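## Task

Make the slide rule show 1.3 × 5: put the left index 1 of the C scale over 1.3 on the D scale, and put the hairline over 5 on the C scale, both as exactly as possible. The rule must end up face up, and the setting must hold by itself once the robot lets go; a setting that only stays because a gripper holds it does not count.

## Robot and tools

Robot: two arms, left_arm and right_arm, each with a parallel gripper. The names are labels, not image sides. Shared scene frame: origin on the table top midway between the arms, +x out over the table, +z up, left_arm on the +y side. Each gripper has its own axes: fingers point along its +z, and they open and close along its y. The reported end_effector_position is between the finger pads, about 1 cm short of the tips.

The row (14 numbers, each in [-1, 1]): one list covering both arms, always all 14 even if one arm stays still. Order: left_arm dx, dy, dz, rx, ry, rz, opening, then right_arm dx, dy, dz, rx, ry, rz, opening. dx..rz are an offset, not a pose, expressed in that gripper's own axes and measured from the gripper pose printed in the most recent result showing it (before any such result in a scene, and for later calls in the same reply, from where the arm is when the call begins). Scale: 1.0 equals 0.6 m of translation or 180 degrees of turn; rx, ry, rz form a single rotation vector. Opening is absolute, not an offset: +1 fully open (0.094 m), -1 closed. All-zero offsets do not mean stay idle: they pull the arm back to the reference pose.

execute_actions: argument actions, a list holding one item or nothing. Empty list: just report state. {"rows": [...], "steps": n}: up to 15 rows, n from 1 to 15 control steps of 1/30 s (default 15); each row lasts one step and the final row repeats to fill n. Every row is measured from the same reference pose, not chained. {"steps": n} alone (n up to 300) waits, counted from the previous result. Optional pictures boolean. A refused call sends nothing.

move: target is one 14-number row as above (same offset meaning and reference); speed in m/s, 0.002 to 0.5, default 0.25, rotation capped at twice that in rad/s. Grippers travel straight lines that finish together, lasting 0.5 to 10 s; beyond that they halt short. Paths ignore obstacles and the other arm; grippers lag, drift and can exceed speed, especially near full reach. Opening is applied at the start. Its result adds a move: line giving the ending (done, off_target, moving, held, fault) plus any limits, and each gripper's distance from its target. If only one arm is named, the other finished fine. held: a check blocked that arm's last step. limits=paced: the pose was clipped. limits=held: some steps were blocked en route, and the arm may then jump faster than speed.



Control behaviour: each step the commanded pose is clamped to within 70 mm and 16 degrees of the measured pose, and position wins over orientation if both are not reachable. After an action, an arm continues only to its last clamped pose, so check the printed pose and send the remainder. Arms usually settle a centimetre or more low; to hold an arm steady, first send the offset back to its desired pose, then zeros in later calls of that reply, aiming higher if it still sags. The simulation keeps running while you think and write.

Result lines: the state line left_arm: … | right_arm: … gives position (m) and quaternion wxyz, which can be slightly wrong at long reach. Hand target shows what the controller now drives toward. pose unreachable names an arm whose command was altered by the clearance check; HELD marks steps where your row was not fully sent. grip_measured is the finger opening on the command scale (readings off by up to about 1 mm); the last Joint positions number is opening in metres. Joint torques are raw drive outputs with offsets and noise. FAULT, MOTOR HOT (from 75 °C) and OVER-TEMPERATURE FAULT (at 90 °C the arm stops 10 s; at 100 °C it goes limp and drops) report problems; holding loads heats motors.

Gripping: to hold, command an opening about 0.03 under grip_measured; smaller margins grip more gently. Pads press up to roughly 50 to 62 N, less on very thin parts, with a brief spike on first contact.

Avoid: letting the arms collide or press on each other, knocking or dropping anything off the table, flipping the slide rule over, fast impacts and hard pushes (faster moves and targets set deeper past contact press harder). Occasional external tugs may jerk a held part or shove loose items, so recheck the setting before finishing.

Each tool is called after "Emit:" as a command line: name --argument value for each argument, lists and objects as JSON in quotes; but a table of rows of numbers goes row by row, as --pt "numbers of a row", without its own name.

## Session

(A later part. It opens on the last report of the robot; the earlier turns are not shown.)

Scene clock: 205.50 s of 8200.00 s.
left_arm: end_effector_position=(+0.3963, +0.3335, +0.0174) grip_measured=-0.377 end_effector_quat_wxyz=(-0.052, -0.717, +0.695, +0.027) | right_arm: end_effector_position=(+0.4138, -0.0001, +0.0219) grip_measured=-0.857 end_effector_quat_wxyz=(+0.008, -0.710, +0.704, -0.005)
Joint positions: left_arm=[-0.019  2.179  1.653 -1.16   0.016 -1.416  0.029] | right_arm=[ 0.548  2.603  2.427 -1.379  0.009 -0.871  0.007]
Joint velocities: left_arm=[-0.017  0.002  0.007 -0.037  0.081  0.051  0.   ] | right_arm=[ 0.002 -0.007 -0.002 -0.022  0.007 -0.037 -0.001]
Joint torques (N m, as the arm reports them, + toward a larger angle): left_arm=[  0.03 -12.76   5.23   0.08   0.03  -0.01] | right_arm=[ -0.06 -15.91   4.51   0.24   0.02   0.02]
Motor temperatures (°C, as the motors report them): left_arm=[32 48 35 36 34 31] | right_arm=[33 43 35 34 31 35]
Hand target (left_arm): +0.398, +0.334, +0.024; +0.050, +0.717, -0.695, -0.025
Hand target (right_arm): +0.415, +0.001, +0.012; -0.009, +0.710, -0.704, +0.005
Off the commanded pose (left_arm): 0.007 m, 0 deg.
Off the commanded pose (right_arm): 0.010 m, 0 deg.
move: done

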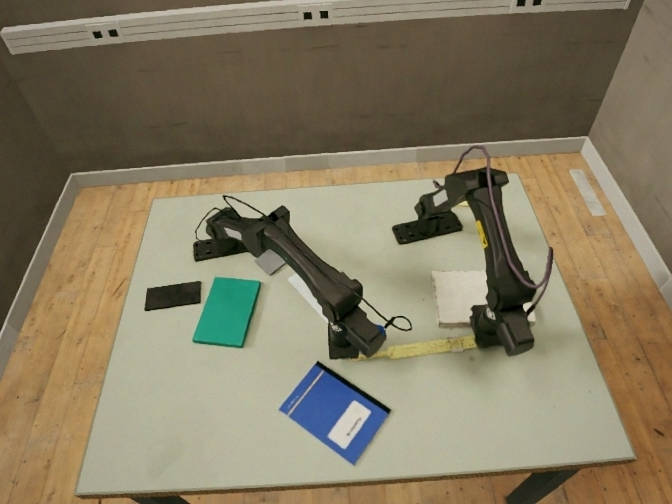

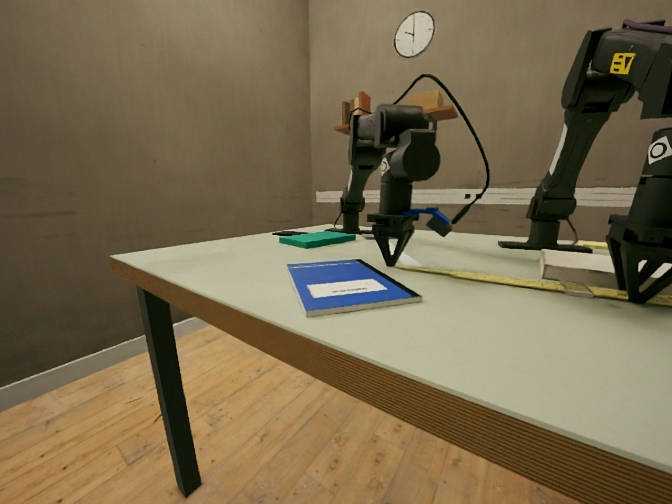

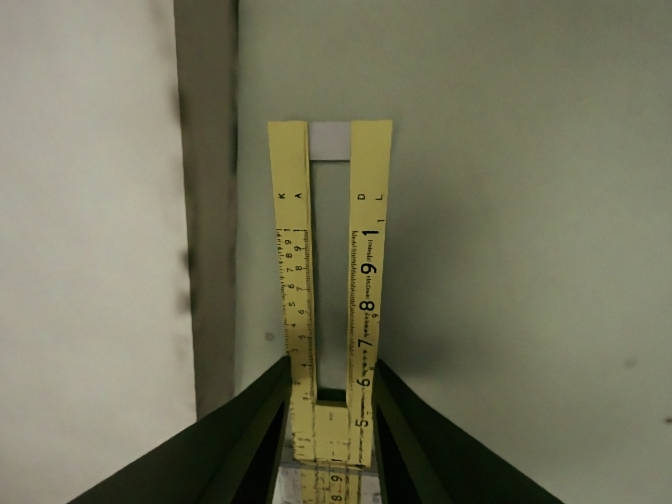

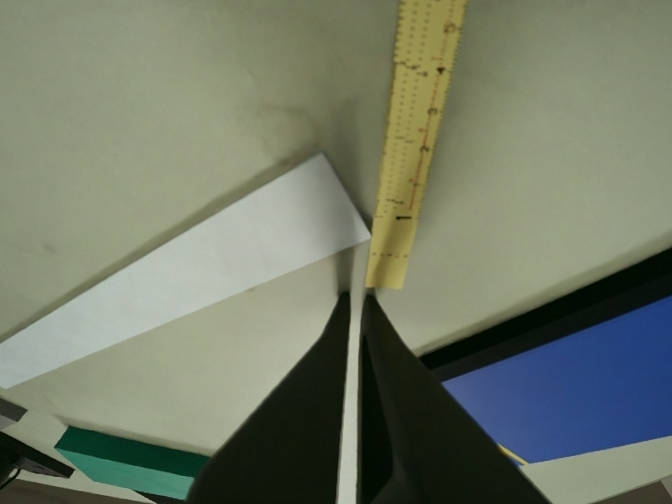

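Emit:
move --target '[0,-0.004,-0.012,0,0,0,-0.41,0.006,-0.022,-0.004,0,0,0,-0.9]' --speed 0.02

Scene clock: 208.70 s of 8200.00 s.
left_arm: end_effector_position=(+0.3956, +0.3333, +0.0176) grip_measured=-0.377 end_effector_quat_wxyz=(-0.055, -0.716, +0.695, +0.029) | right_arm: end_effector_position=(+0.4249, -0.0000, +0.0231) grip_measured=-0.897 end_effector_quat_wxyz=(+0.012, -0.709, +0.705, -0.006)
Joint positions: left_arm=[-0.019  2.185  1.662 -1.172  0.016 -1.416  0.029] | right_arm=[ 0.534  2.661  2.542 -1.426  0.009 -0.884  0.005]
Joint velocities: left_arm=[-0.012 -0.027  0.012  0.051 -0.007 -0.037 -0.001] | right_arm=[-0.007  0.007  0.032 -0.037  0.022 -0.007 -0.   ]
Joint torques (N m, as the arm reports them, + toward a larger angle): left_arm=[ -0.04 -12.43   5.52   0.1    0.01  -0.05] | right_arm=[ -0.68 -15.69   9.91  -0.24   0.05  -0.02]
Motor temperatures (°C, as the motors report them): left_arm=[32 48 35 36 34 31] | right_arm=[33 43 35 34 31 35]
Hand target (left_arm): +0.399, +0.334, +0.024; +0.051, +0.717, -0.695, -0.027
Hand target (right_arm): +0.427, -0.004, +0.025; -0.009, +0.710, -0.704, +0.006
Off the commanded pose (left_arm): 0.008 m, 1 deg.
Off the commanded pose (right_arm): 0.004 m, 1 deg.
move: done

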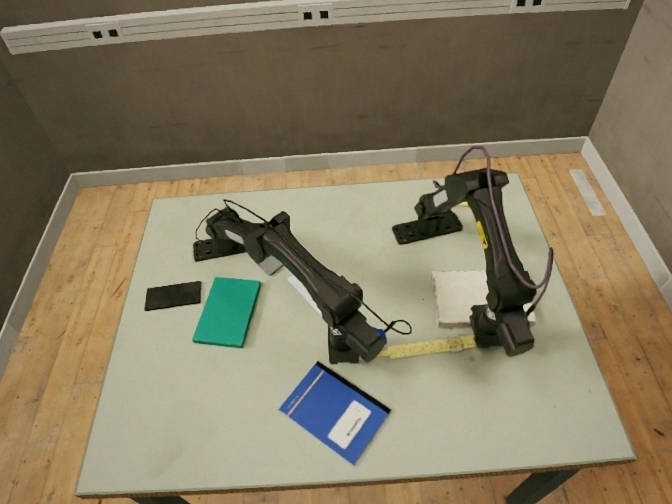

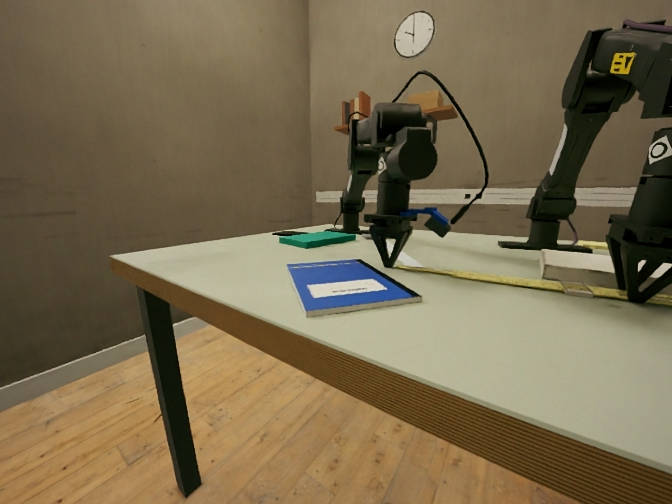

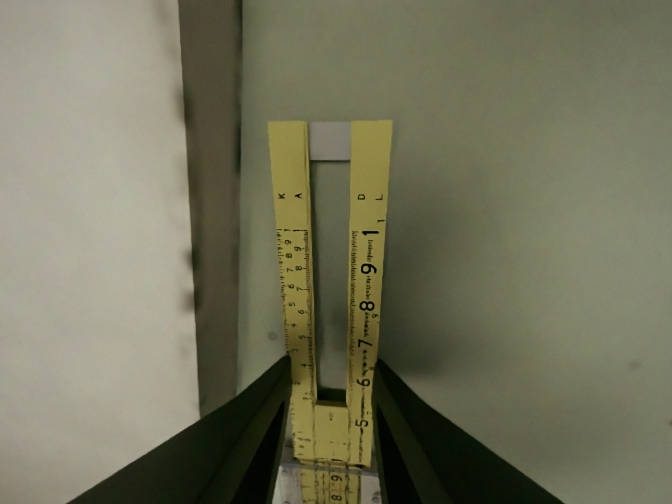

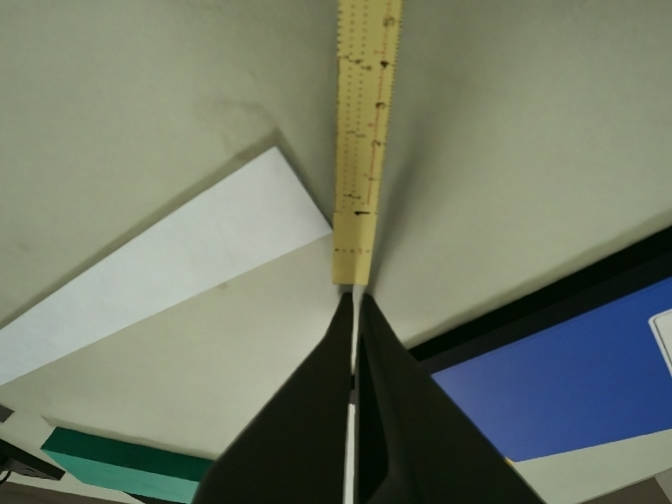

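Emit:
move --target '[0.07,0,-0.014,0,0,0,-0.41,0,0,0.004,0,0,0,-0.9]' --speed 0.02

Scene clock: 213.30 s of 8200.00 s.
left_arm: end_effector_position=(+0.3972, +0.3121, +0.0180) grip_measured=-0.377 end_effector_quat_wxyz=(-0.042, -0.720, +0.690, +0.052) | right_arm: end_effector_position=(+0.4290, -0.0127, +0.0233) grip_measured=-0.897 end_effector_quat_wxyz=(+0.000, -0.707, +0.707, -0.028)
Joint positions: left_arm=[-0.093  2.185  1.662 -1.179 -0.026 -1.505  0.029] | right_arm=[ 0.526  2.661  2.544 -1.447  0.056 -0.885  0.005]
Joint velocities: left_arm=[ 0.002  0.007 -0.012  0.022  0.022  0.022 -0.   ] | right_arm=[-0.007 -0.027 -0.012 -0.007  0.037  0.051 -0.   ]
Joint torques (N m, as the arm reports them, + toward a larger angle): left_arm=[ -2.58 -14.29   3.99   0.09   0.66  -0.2 ] | right_arm=[  0.93 -16.43   6.57   0.08  -0.44  -0.04]
Motor temperatures (°C, as the motors report them): left_arm=[32 48 35 36 34 31] | right_arm=[33 43 35 34 31 35]
Hand target (left_arm): +0.399, +0.293, +0.028; +0.055, +0.716, -0.695, -0.029
Hand target (right_arm): +0.425, -0.000, +0.021; -0.011, +0.710, -0.704, +0.006
Off the commanded pose (left_arm): 0.023 m, 3 deg.
Off the commanded pose (right_arm): 0.014 m, 3 deg.
move: off_target (left_arm, right_arm)

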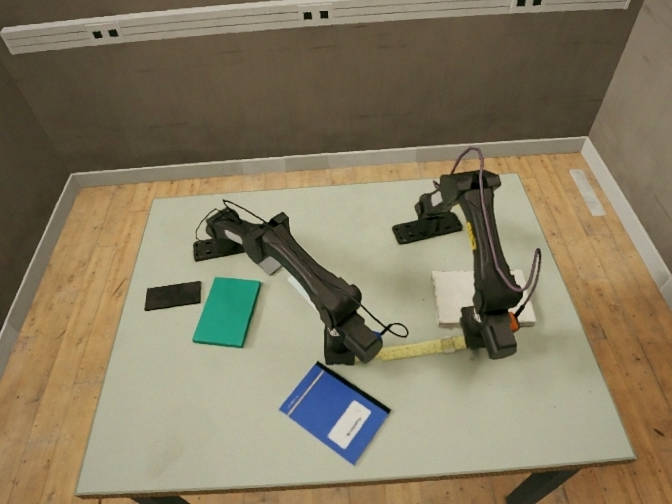

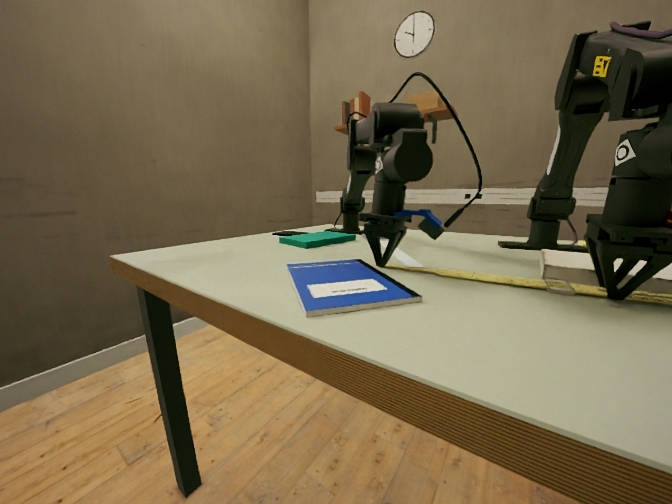

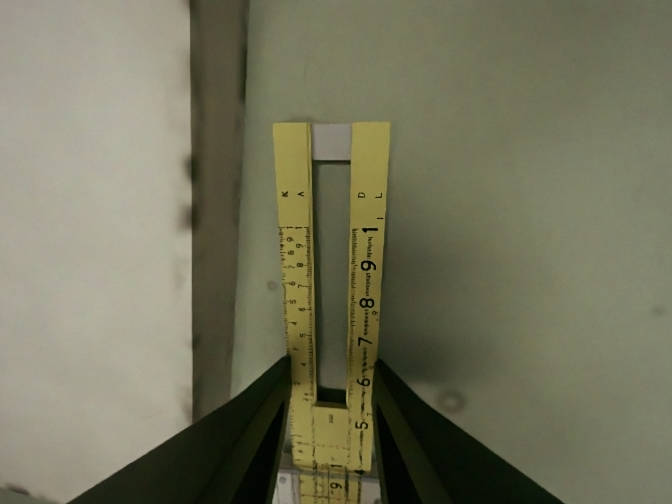

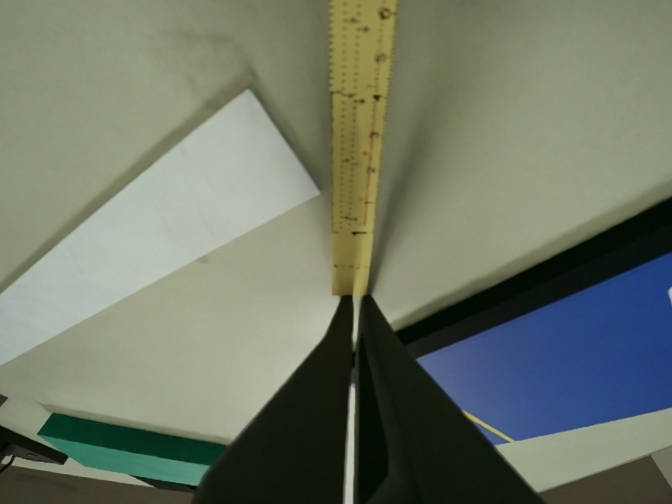

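Emit:
move --target '[0.06,0.003,-0.016,0,0,0,-0.395,-0.05,0.006,0.004,0,0,0,-0.9]' --speed 0.02

Scene clock: 220.63 s of 8200.00 s.
left_arm: end_effector_position=(+0.3943, +0.2774, +0.0187) grip_measured=-0.377 end_effector_quat_wxyz=(-0.049, -0.717, +0.693, +0.060) | right_arm: end_effector_position=(+0.4272, +0.0113, +0.0233) grip_measured=-0.897 end_effector_quat_wxyz=(+0.011, -0.710, +0.703, -0.041)
Joint positions: left_arm=[-0.18   2.185  1.662 -1.202 -0.017 -1.584  0.029] | right_arm=[ 0.572  2.81   2.837 -1.57   0.08  -0.849  0.005]
Joint velocities: left_arm=[ 0.012 -0.002  0.012 -0.022 -0.037 -0.066 -0.001] | right_arm=[-0.002  0.002 -0.007 -0.022 -0.125 -0.022  0.   ]
Joint torques (N m, as the arm reports them, + toward a larger angle): left_arm=[ -0.07 -13.6    4.95   0.16   0.01  -0.1 ] | right_arm=[ -0.08 -15.14   9.18  -0.06  -0.23   0.02]
Motor temperatures (°C, as the motors report them): left_arm=[32 48 35 36 34 31] | right_arm=[33 43 35 34 31 35]
Hand target (left_arm): +0.399, +0.276, +0.027; +0.041, +0.720, -0.690, -0.052
Hand target (right_arm): +0.425, +0.017, +0.019; -0.013, +0.707, -0.706, +0.029
Off the commanded pose (left_arm): 0.009 m, 1 deg.
Off the commanded pose (right_arm): 0.007 m, 2 deg.
joint sent to its limit (right arm) — the command would take joint 4 (wrist pitch) past its lower limit, so that joint was sent only as far as its limit.
After step 90, 2.10 s passed at rest.
move: done

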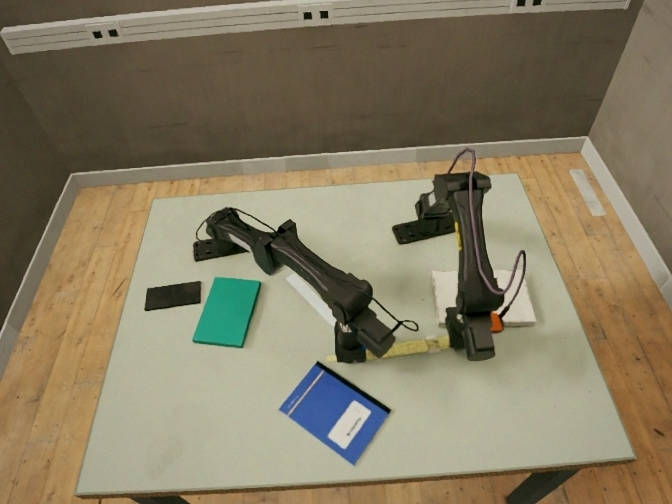

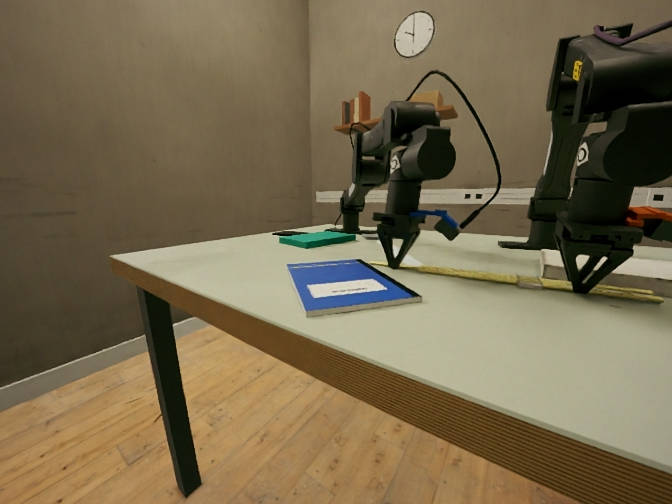

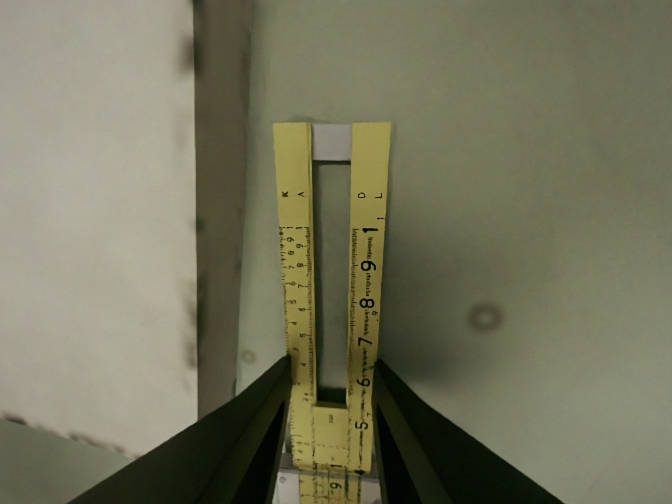

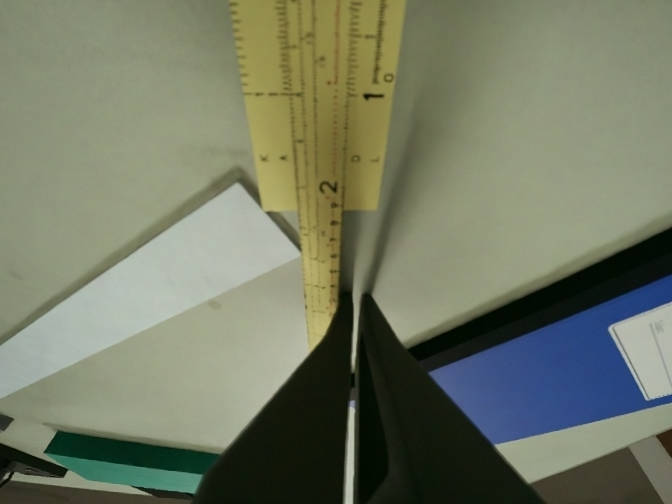

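Emit:
move --target '[0,0,-0.014,0,0,0,-0.41,0.02,0,-0.03,0,0,0,-0.4]' --speed 0.03

Emit:
move --target '[-0.09,0,-0.014,0,0,0,-0.41,0.01,0.015,-0.012,0,0,0,-0.3]' --speed 0.03

Scene clock: 225.80 s of 8200.00 s.
left_arm: end_effector_position=(+0.3892, +0.2766, +0.0196) grip_measured=-0.377 end_effector_quat_wxyz=(-0.058, -0.713, +0.695, +0.066) | right_arm: end_effector_position=(+0.4251, +0.0025, +0.0346) grip_measured=-0.403 end_effector_quat_wxyz=(+0.006, -0.709, +0.704, -0.046)
Joint positions: left_arm=[-0.18   2.185  1.662 -1.223 -0.013 -1.574  0.029] | right_arm=[ 0.566  2.747  2.755 -1.562  0.09  -0.854  0.028]
Joint velocities: left_arm=[ 0.012 -0.007  0.007 -0.022 -0.037  0.007  0.   ] | right_arm=[-0.012 -0.007 -0.027  0.007 -0.022 -0.11  -0.   ]
Joint torques (N m, as the arm reports them, + toward a larger angle): left_arm=[  0.03 -12.78   5.56   0.12  -0.03  -0.13] | right_arm=[ -0.61 -18.99   5.6   -0.08  -0.04  -0.07]
Motor temperatures (°C, as the motors report them): left_arm=[32 48 35 36 34 31] | right_arm=[33 43 35 34 31 35]
Hand target (left_arm): +0.395, +0.277, +0.027; +0.049, +0.717, -0.693, -0.060
Hand target (right_arm): +0.426, +0.000, +0.042; -0.010, +0.709, -0.704, +0.041
Off the commanded pose (left_arm): 0.010 m, 1 deg.
Off the commanded pose (right_arm): 0.008 m, 1 deg.
After step 90, 1.13 s passed at rest.
move: done

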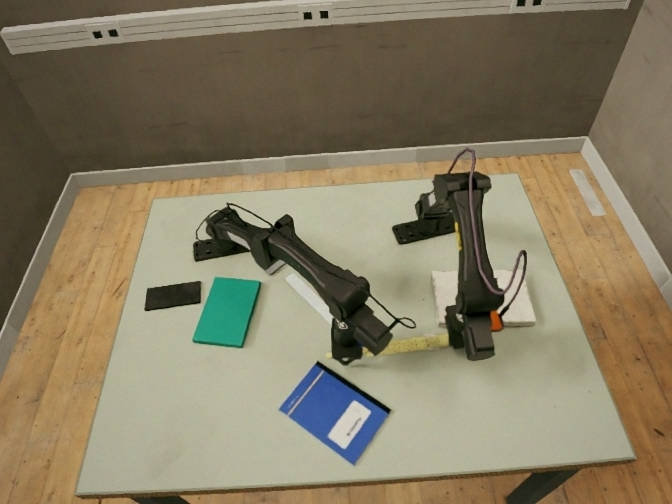

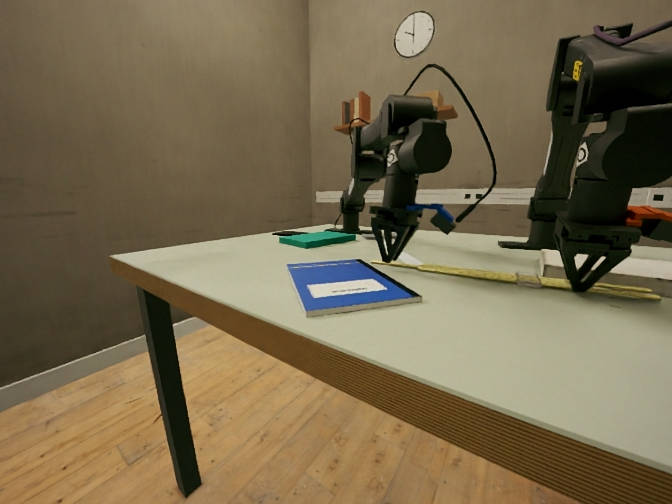

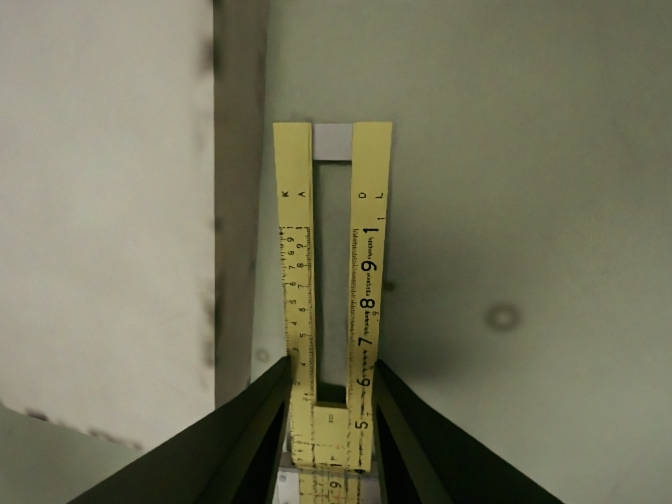

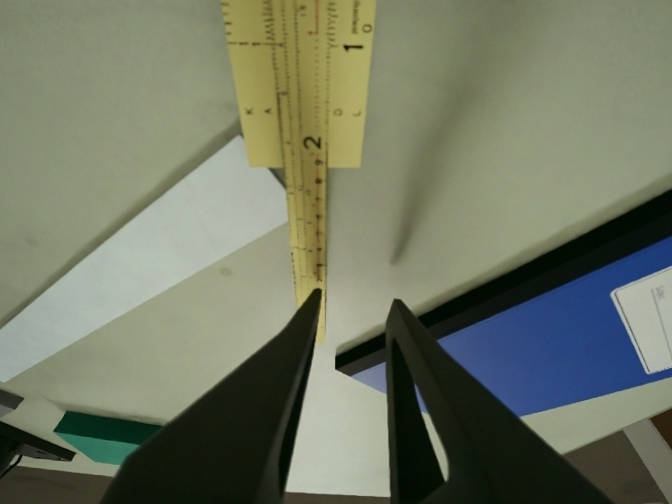

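Scene clock: 227.93 s of 8200.00 s.
left_arm: end_effector_position=(+0.3845, +0.3250, +0.0206) grip_measured=-0.377 end_effector_quat_wxyz=(-0.066, -0.714, +0.694, +0.066) | right_arm: end_effector_position=(+0.4145, -0.0068, +0.0335) grip_measured=-0.303 end_effector_quat_wxyz=(-0.009, -0.710, +0.703, -0.045)
Joint positions: left_arm=[-0.055  2.193  1.678 -1.24  -0.025 -1.452  0.029] | right_arm=[ 0.566  2.644  2.549 -1.489  0.09  -0.854  0.033]
Joint velocities: left_arm=[ 0.027 -0.007 -0.007 -0.022  0.081 -0.007  0.001] | right_arm=[-0.007  0.007 -0.017 -0.022  0.037  0.007  0.001]
Joint torques (N m, as the arm reports them, + toward a larger angle): left_arm=[  0.74 -12.65   5.54  -0.01  -0.15   0.07] | right_arm=[  0.64 -18.96   5.74   0.03   0.06   0.02]
Motor temperatures (°C, as the motors report them): left_arm=[32 48 35 36 34 31] | right_arm=[33 44 35 34 31 35]
Hand target (left_arm): +0.388, +0.330, +0.028; +0.058, +0.713, -0.696, -0.066
Hand target (right_arm): +0.416, -0.003, +0.042; -0.005, +0.709, -0.704, +0.045
Off the commanded pose (left_arm): 0.011 m, 1 deg.
Off the commanded pose (right_arm): 0.009 m, 2 deg.
move: off_target (left_arm)

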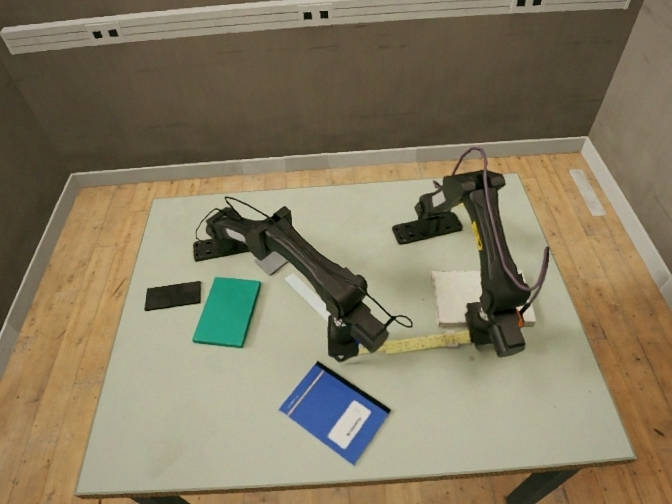

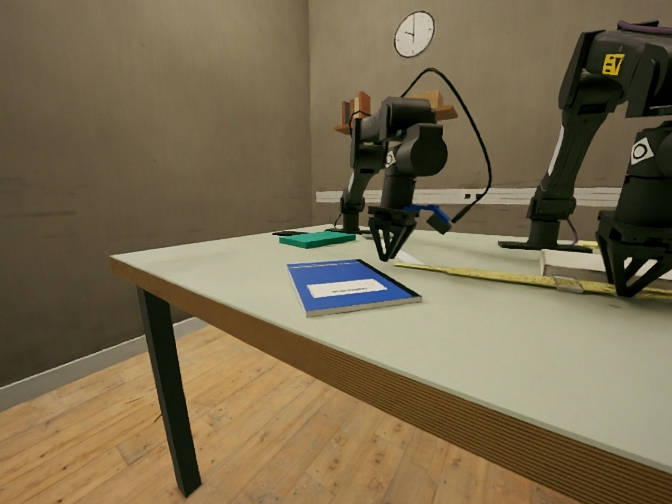

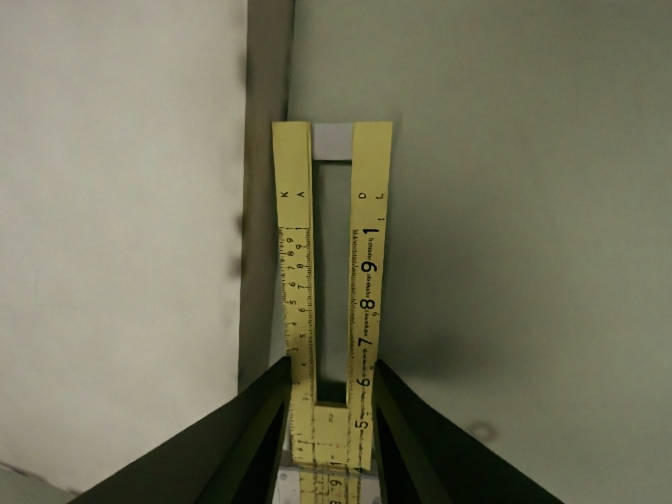

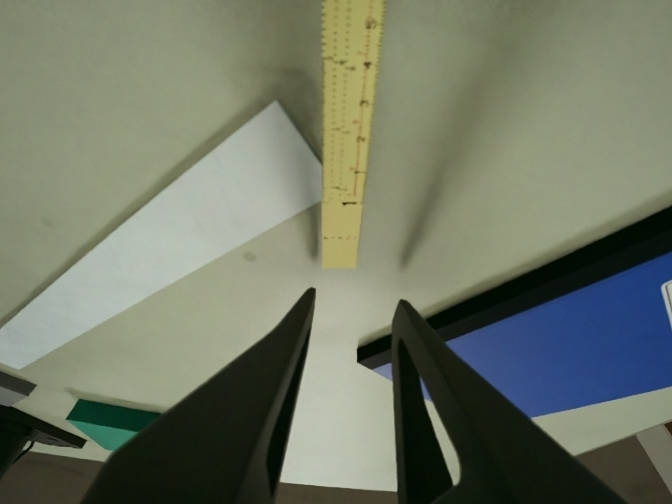

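Emit:
move --target '[0,-0.04,-0.012,0.037,0,0,-0.41,0,0,-0.012,0,0,0,-0.3]' --speed 0.03

Emit:
move --target '[0,0,-0.06,0,0,0,0.0,0,0,-0.014,0,0,0,-0.3]' --speed 0.05

Scene clock: 233.87 s of 8200.00 s.
left_arm: end_effector_position=(+0.4076, +0.3262, +0.0174) grip_measured=-0.377 end_effector_quat_wxyz=(-0.032, -0.716, +0.696, +0.032) | right_arm: end_effector_position=(+0.4141, -0.0072, +0.0347) grip_measured=-0.303 end_effector_quat_wxyz=(-0.011, -0.710, +0.703, -0.044)
Joint positions: left_arm=[-0.055  2.193  1.678 -1.147 -0.013 -1.451  0.029] | right_arm=[ 0.566  2.649  2.565 -1.503  0.09  -0.854  0.033]
Joint velocities: left_arm=[-0.012 -0.017  0.007 -0.037 -0.037 -0.051 -0.   ] | right_arm=[-0.002 -0.007  0.002  0.007  0.066 -0.022 -0.   ]
Joint torques (N m, as the arm reports them, + toward a larger angle): left_arm=[ -0.02 -14.31   3.12   0.47  -0.01  -0.02] | right_arm=[  0.   -16.12   9.96  -0.37   0.01  -0.01]
Motor temperatures (°C, as the motors report them): left_arm=[32 48 35 36 34 31] | right_arm=[33 44 35 34 31 35]
Hand target (left_arm): +0.409, +0.326, +0.023; +0.023, +0.717, -0.696, -0.026
Hand target (right_arm): +0.414, -0.006, +0.041; +0.009, +0.710, -0.703, +0.045
Off the commanded pose (left_arm): 0.006 m, 1 deg.
Off the commanded pose (right_arm): 0.006 m, 0 deg.
After step 90, 0.70 s passed at rest.
move: done

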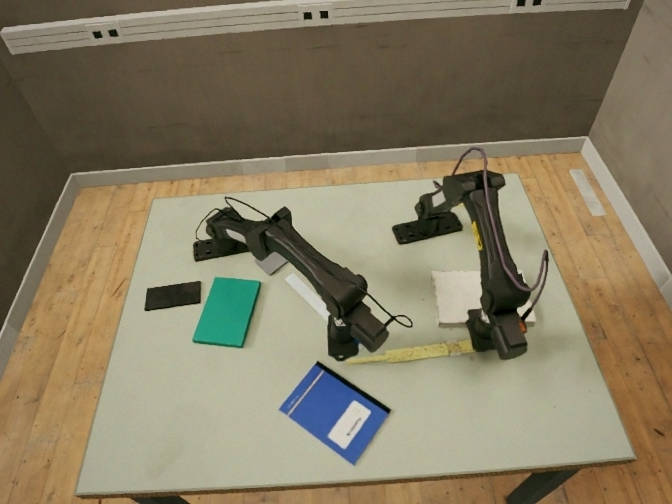

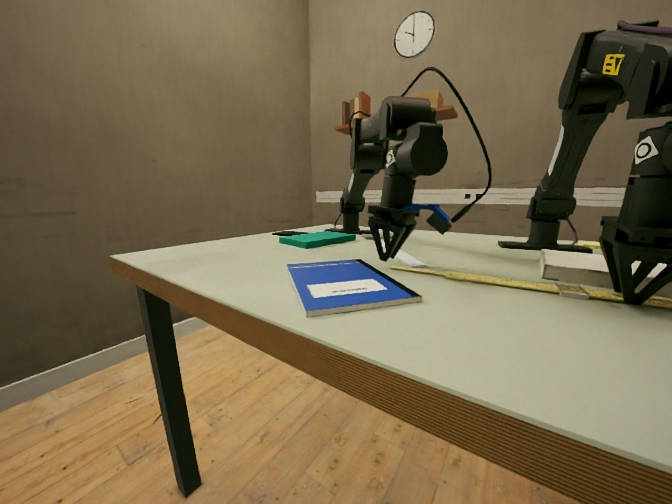

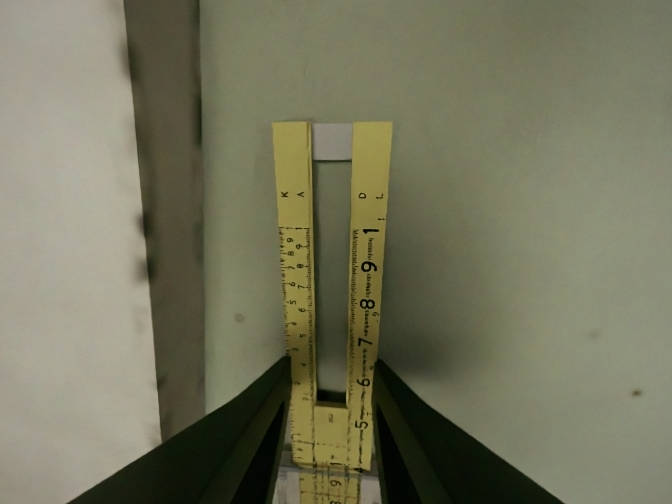

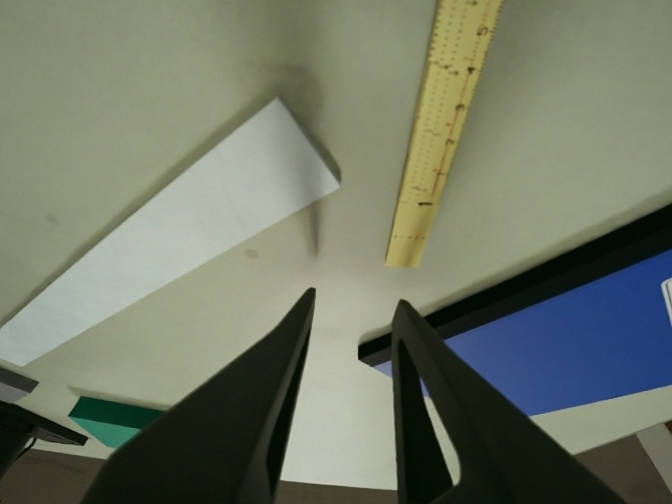

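Scene clock: 235.07 s of 8200.00 s.
left_arm: end_effector_position=(+0.4050, +0.3258, +0.0394) grip_measured=-0.002 end_effector_quat_wxyz=(-0.045, -0.716, +0.696, +0.042) | right_arm: end_effector_position=(+0.4135, -0.0077, +0.0369) grip_measured=-0.303 end_effector_quat_wxyz=(-0.014, -0.710, +0.703, -0.044)
Joint positions: left_arm=[-0.055  2.193  1.765 -1.264 -0.012 -1.451  0.047] | right_arm=[ 0.566  2.661  2.595 -1.527  0.09  -0.854  0.033]
Joint velocities: left_arm=[-0.012 -0.007  0.002  0.007  0.037 -0.037 -0.   ] | right_arm=[ 0.012  0.002  0.002  0.051 -0.022  0.037  0.001]
Joint torques (N m, as the arm reports them, + toward a larger angle): left_arm=[ -0.02 -14.31   5.73   0.17   0.01   0.  ] | right_arm=[  0.28 -16.16   9.97  -0.28   0.1    0.01]
Motor temperatures (°C, as the motors report them): left_arm=[32 48 35 35 34 31] | right_arm=[33 44 35 34 31 35]
Hand target (left_arm): +0.410, +0.327, +0.053; +0.032, +0.716, -0.696, -0.032
Hand target (right_arm): +0.413, -0.007, +0.043; +0.011, +0.710, -0.703, +0.044
Off the commanded pose (left_arm): 0.015 m, 2 deg.
Off the commanded pose (right_arm): 0.006 m, 0 deg.
move: off_target (left_arm)

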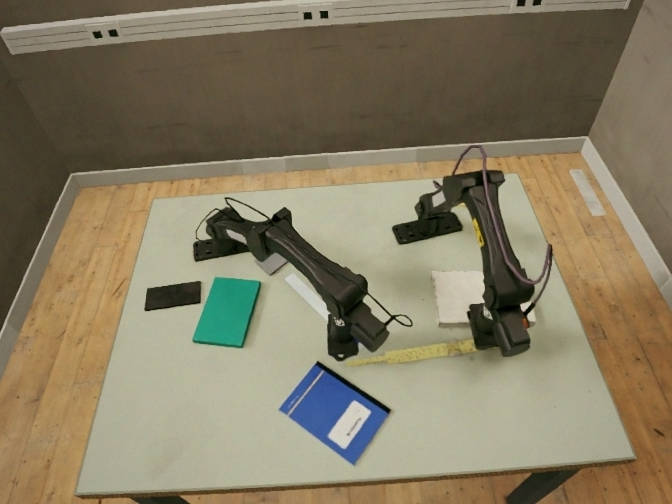

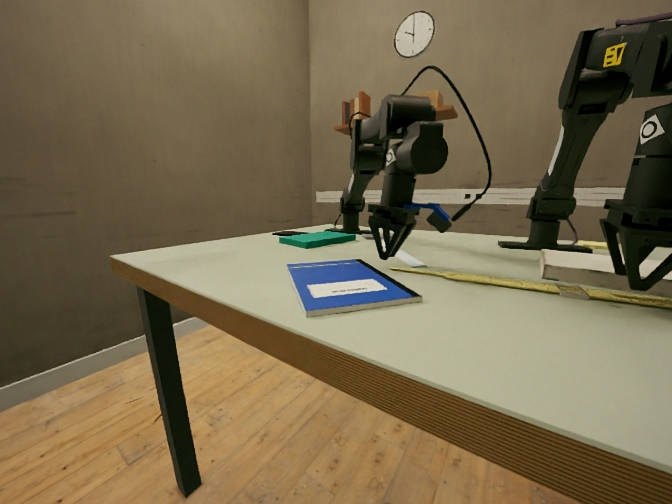

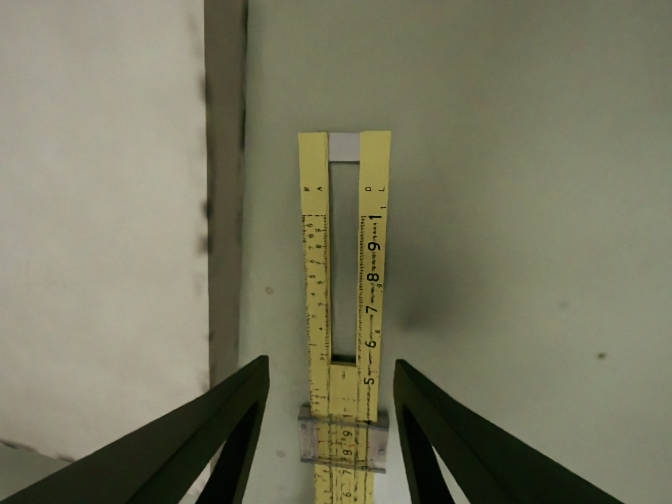

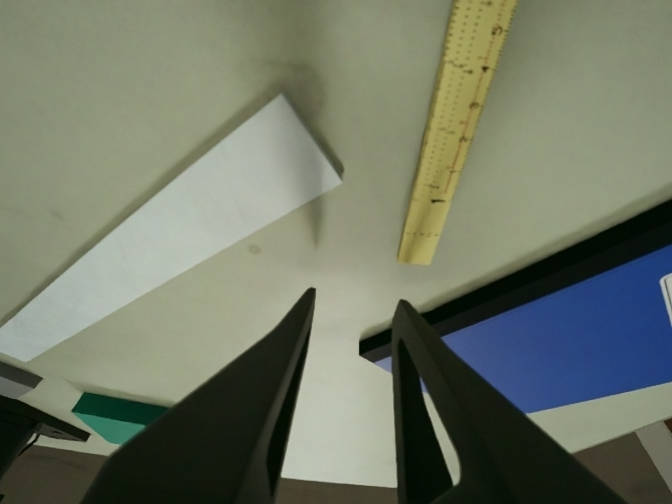

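Emit:
move --target '[-0.075,-0.008,-0.015,0.039,0,0,0.0,-0.015,-0.03,-0.012,-0.014,-0.026,0,-0.3]' --speed 0.05

Scene clock: 244.70 s of 8200.00 s.
left_arm: end_effector_position=(+0.4063, +0.3678, +0.0352) grip_measured=-0.002 end_effector_quat_wxyz=(-0.016, -0.718, +0.696, +0.011) | right_arm: end_effector_position=(+0.4298, +0.0021, +0.0384) grip_measured=-0.303 end_effector_quat_wxyz=(+0.018, -0.710, +0.704, -0.009)
Joint positions: left_arm=[ 0.053  2.152  1.689 -1.145 -0.002 -1.346  0.047] | right_arm=[ 0.533  2.738  2.756 -1.551  0.015 -0.887  0.033]
Joint velocities: left_arm=[-0.002 -0.002 -0.012  0.066 -0.051 -0.066 -0.001] | right_arm=[-0.012 -0.002 -0.002  0.007  0.051 -0.037 -0.001]
Joint torques (N m, as the arm reports them, + toward a larger angle): left_arm=[  0.67 -15.3    3.25   0.56   0.03   0.06] | right_arm=[ -0.49 -16.53   9.98  -0.23  -0.08  -0.06]
Motor temperatures (°C, as the motors report them): left_arm=[32 49 36 35 34 31] | right_arm=[33 44 36 34 31 35]
Hand target (left_arm): +0.408, +0.371, +0.047; +0.001, +0.718, -0.697, -0.000
Hand target (right_arm): +0.431, +0.001, +0.044; -0.022, +0.711, -0.703, +0.003
Off the commanded pose (left_arm): 0.013 m, 2 deg.
Off the commanded pose (right_arm): 0.006 m, 2 deg.
joint sent to its limit (right arm) — the command would take joint 4 (wrist pitch) past its lower limit, so that joint was sent only as far as its limit.
After step 90, 5.03 s passed at rest.
move: off_target (left_arm)

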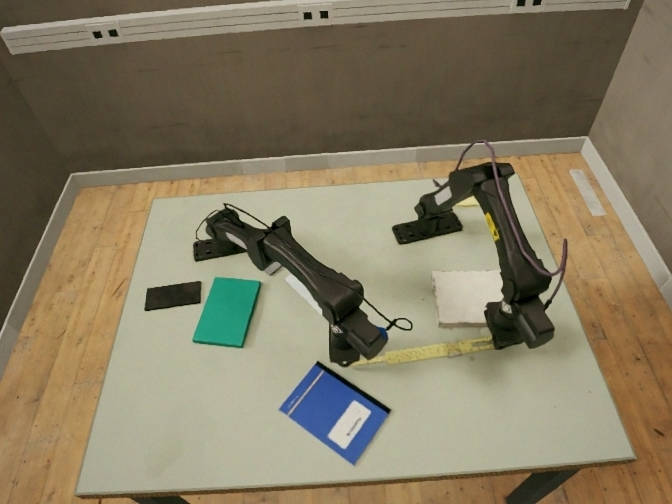

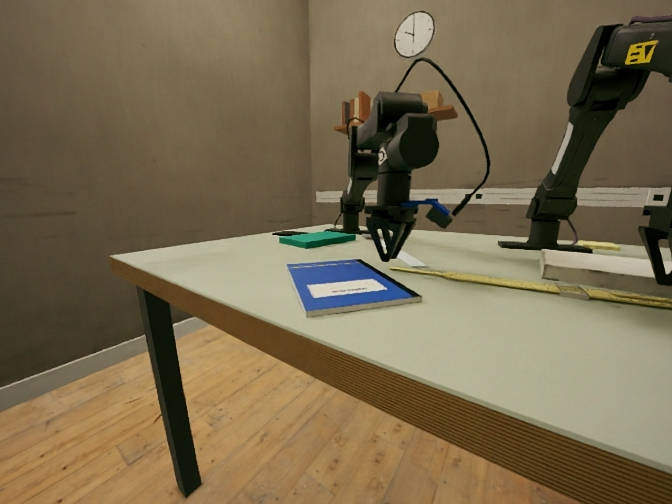

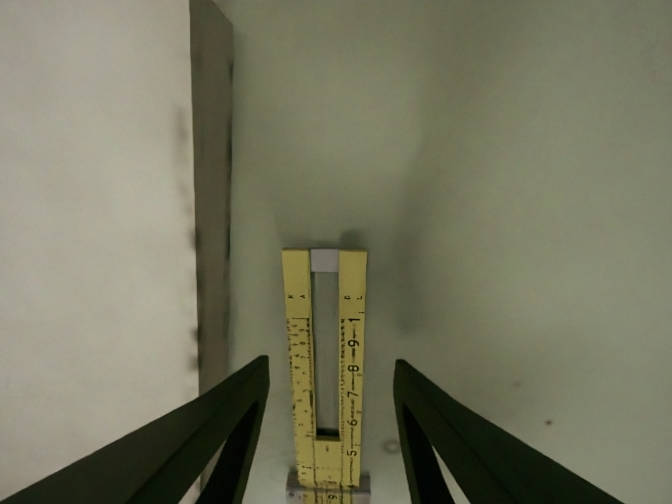

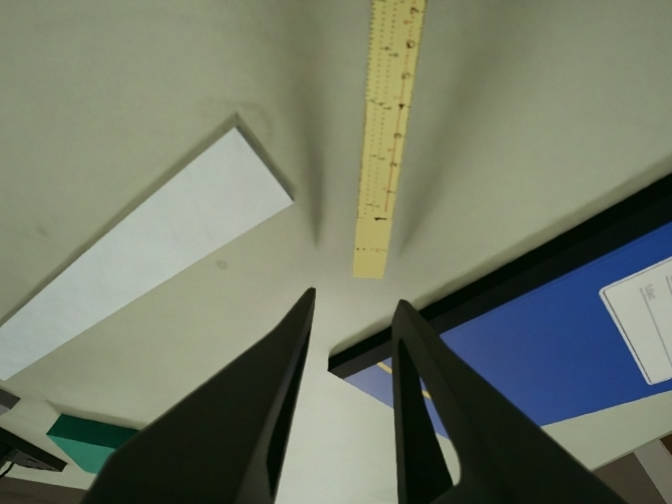

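Emit:
move --target '[0.262,0.0,-0.04,0.01,0,0,0.1,0.25,0.383,-0.14,0,0,0.5,-0.9]' --speed 0.15

Scene clock: 282.37 s of 8200.00 s.
left_arm: end_effector_position=(+0.4094, +0.2157, +0.0448) grip_measured=+0.098 end_effector_quat_wxyz=(-0.014, -0.718, +0.696, +0.014) | right_arm: end_effector_position=(+0.2032, -0.1394, +0.1137) grip_measured=-0.897 end_effector_quat_wxyz=(+0.022, -0.006, +1.000, +0.013)
Joint positions: left_arm=[-0.328  2.117  1.673 -1.166  0.006 -1.726  0.052] | right_arm=[ 0.674  1.457  1.141 -1.206  0.014  0.822  0.005]
Joint velocities: left_arm=[-0.007  0.002 -0.002 -0.007 -0.022  0.022 -0.   ] | right_arm=[-0.012 -0.002 -0.017 -0.037 -0.081 -0.037 -0.   ]
Joint torques (N m, as the arm reports them, + toward a larger angle): left_arm=[ -0.66 -14.37   5.86   0.36  -0.02  -0.14] | right_arm=[ 0.53 -7.73  5.77 -0.16  0.05  0.1 ]
Motor temperatures (°C, as the motors report them): left_arm=[32 51 35 35 34 31] | right_arm=[33 44 36 34 31 35]
Hand target (left_arm): +0.415, +0.212, +0.062; +0.002, +0.718, -0.696, +0.002
Hand target (right_arm): +0.196, -0.145, +0.114; +0.017, -0.004, +1.000, +0.007
Off the commanded pose (left_arm): 0.016 m, 2 deg.
Off the commanded pose (right_arm): 0.013 m, 1 deg.
After step 90, 28.93 s passed at rest.
move: off_target (left_arm, right_arm)

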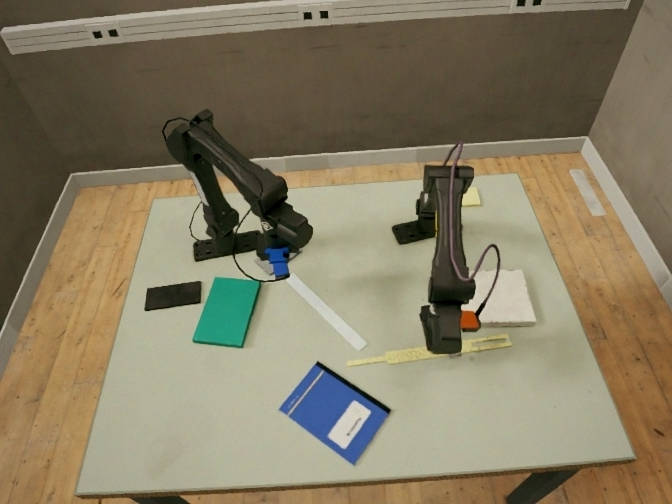

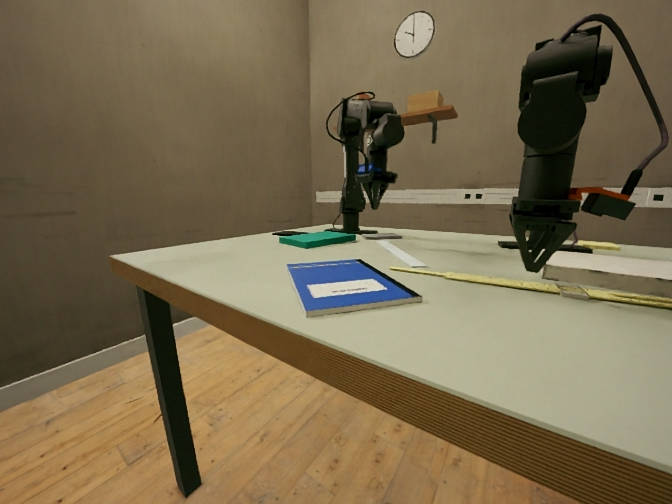

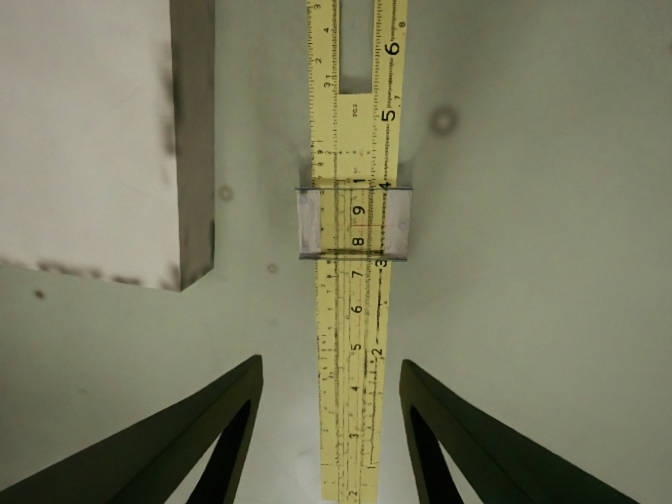

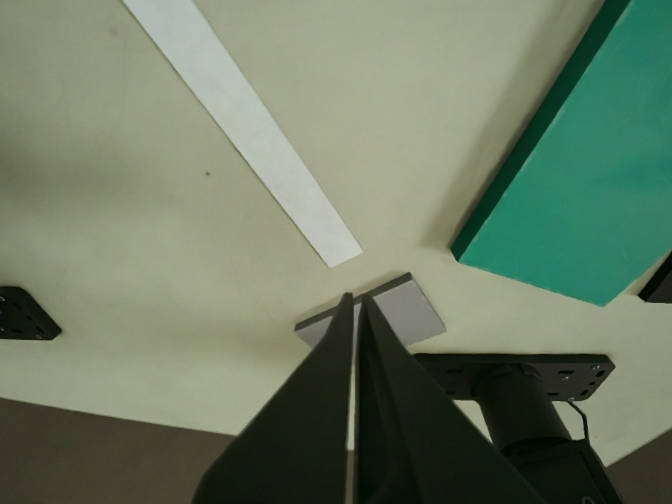

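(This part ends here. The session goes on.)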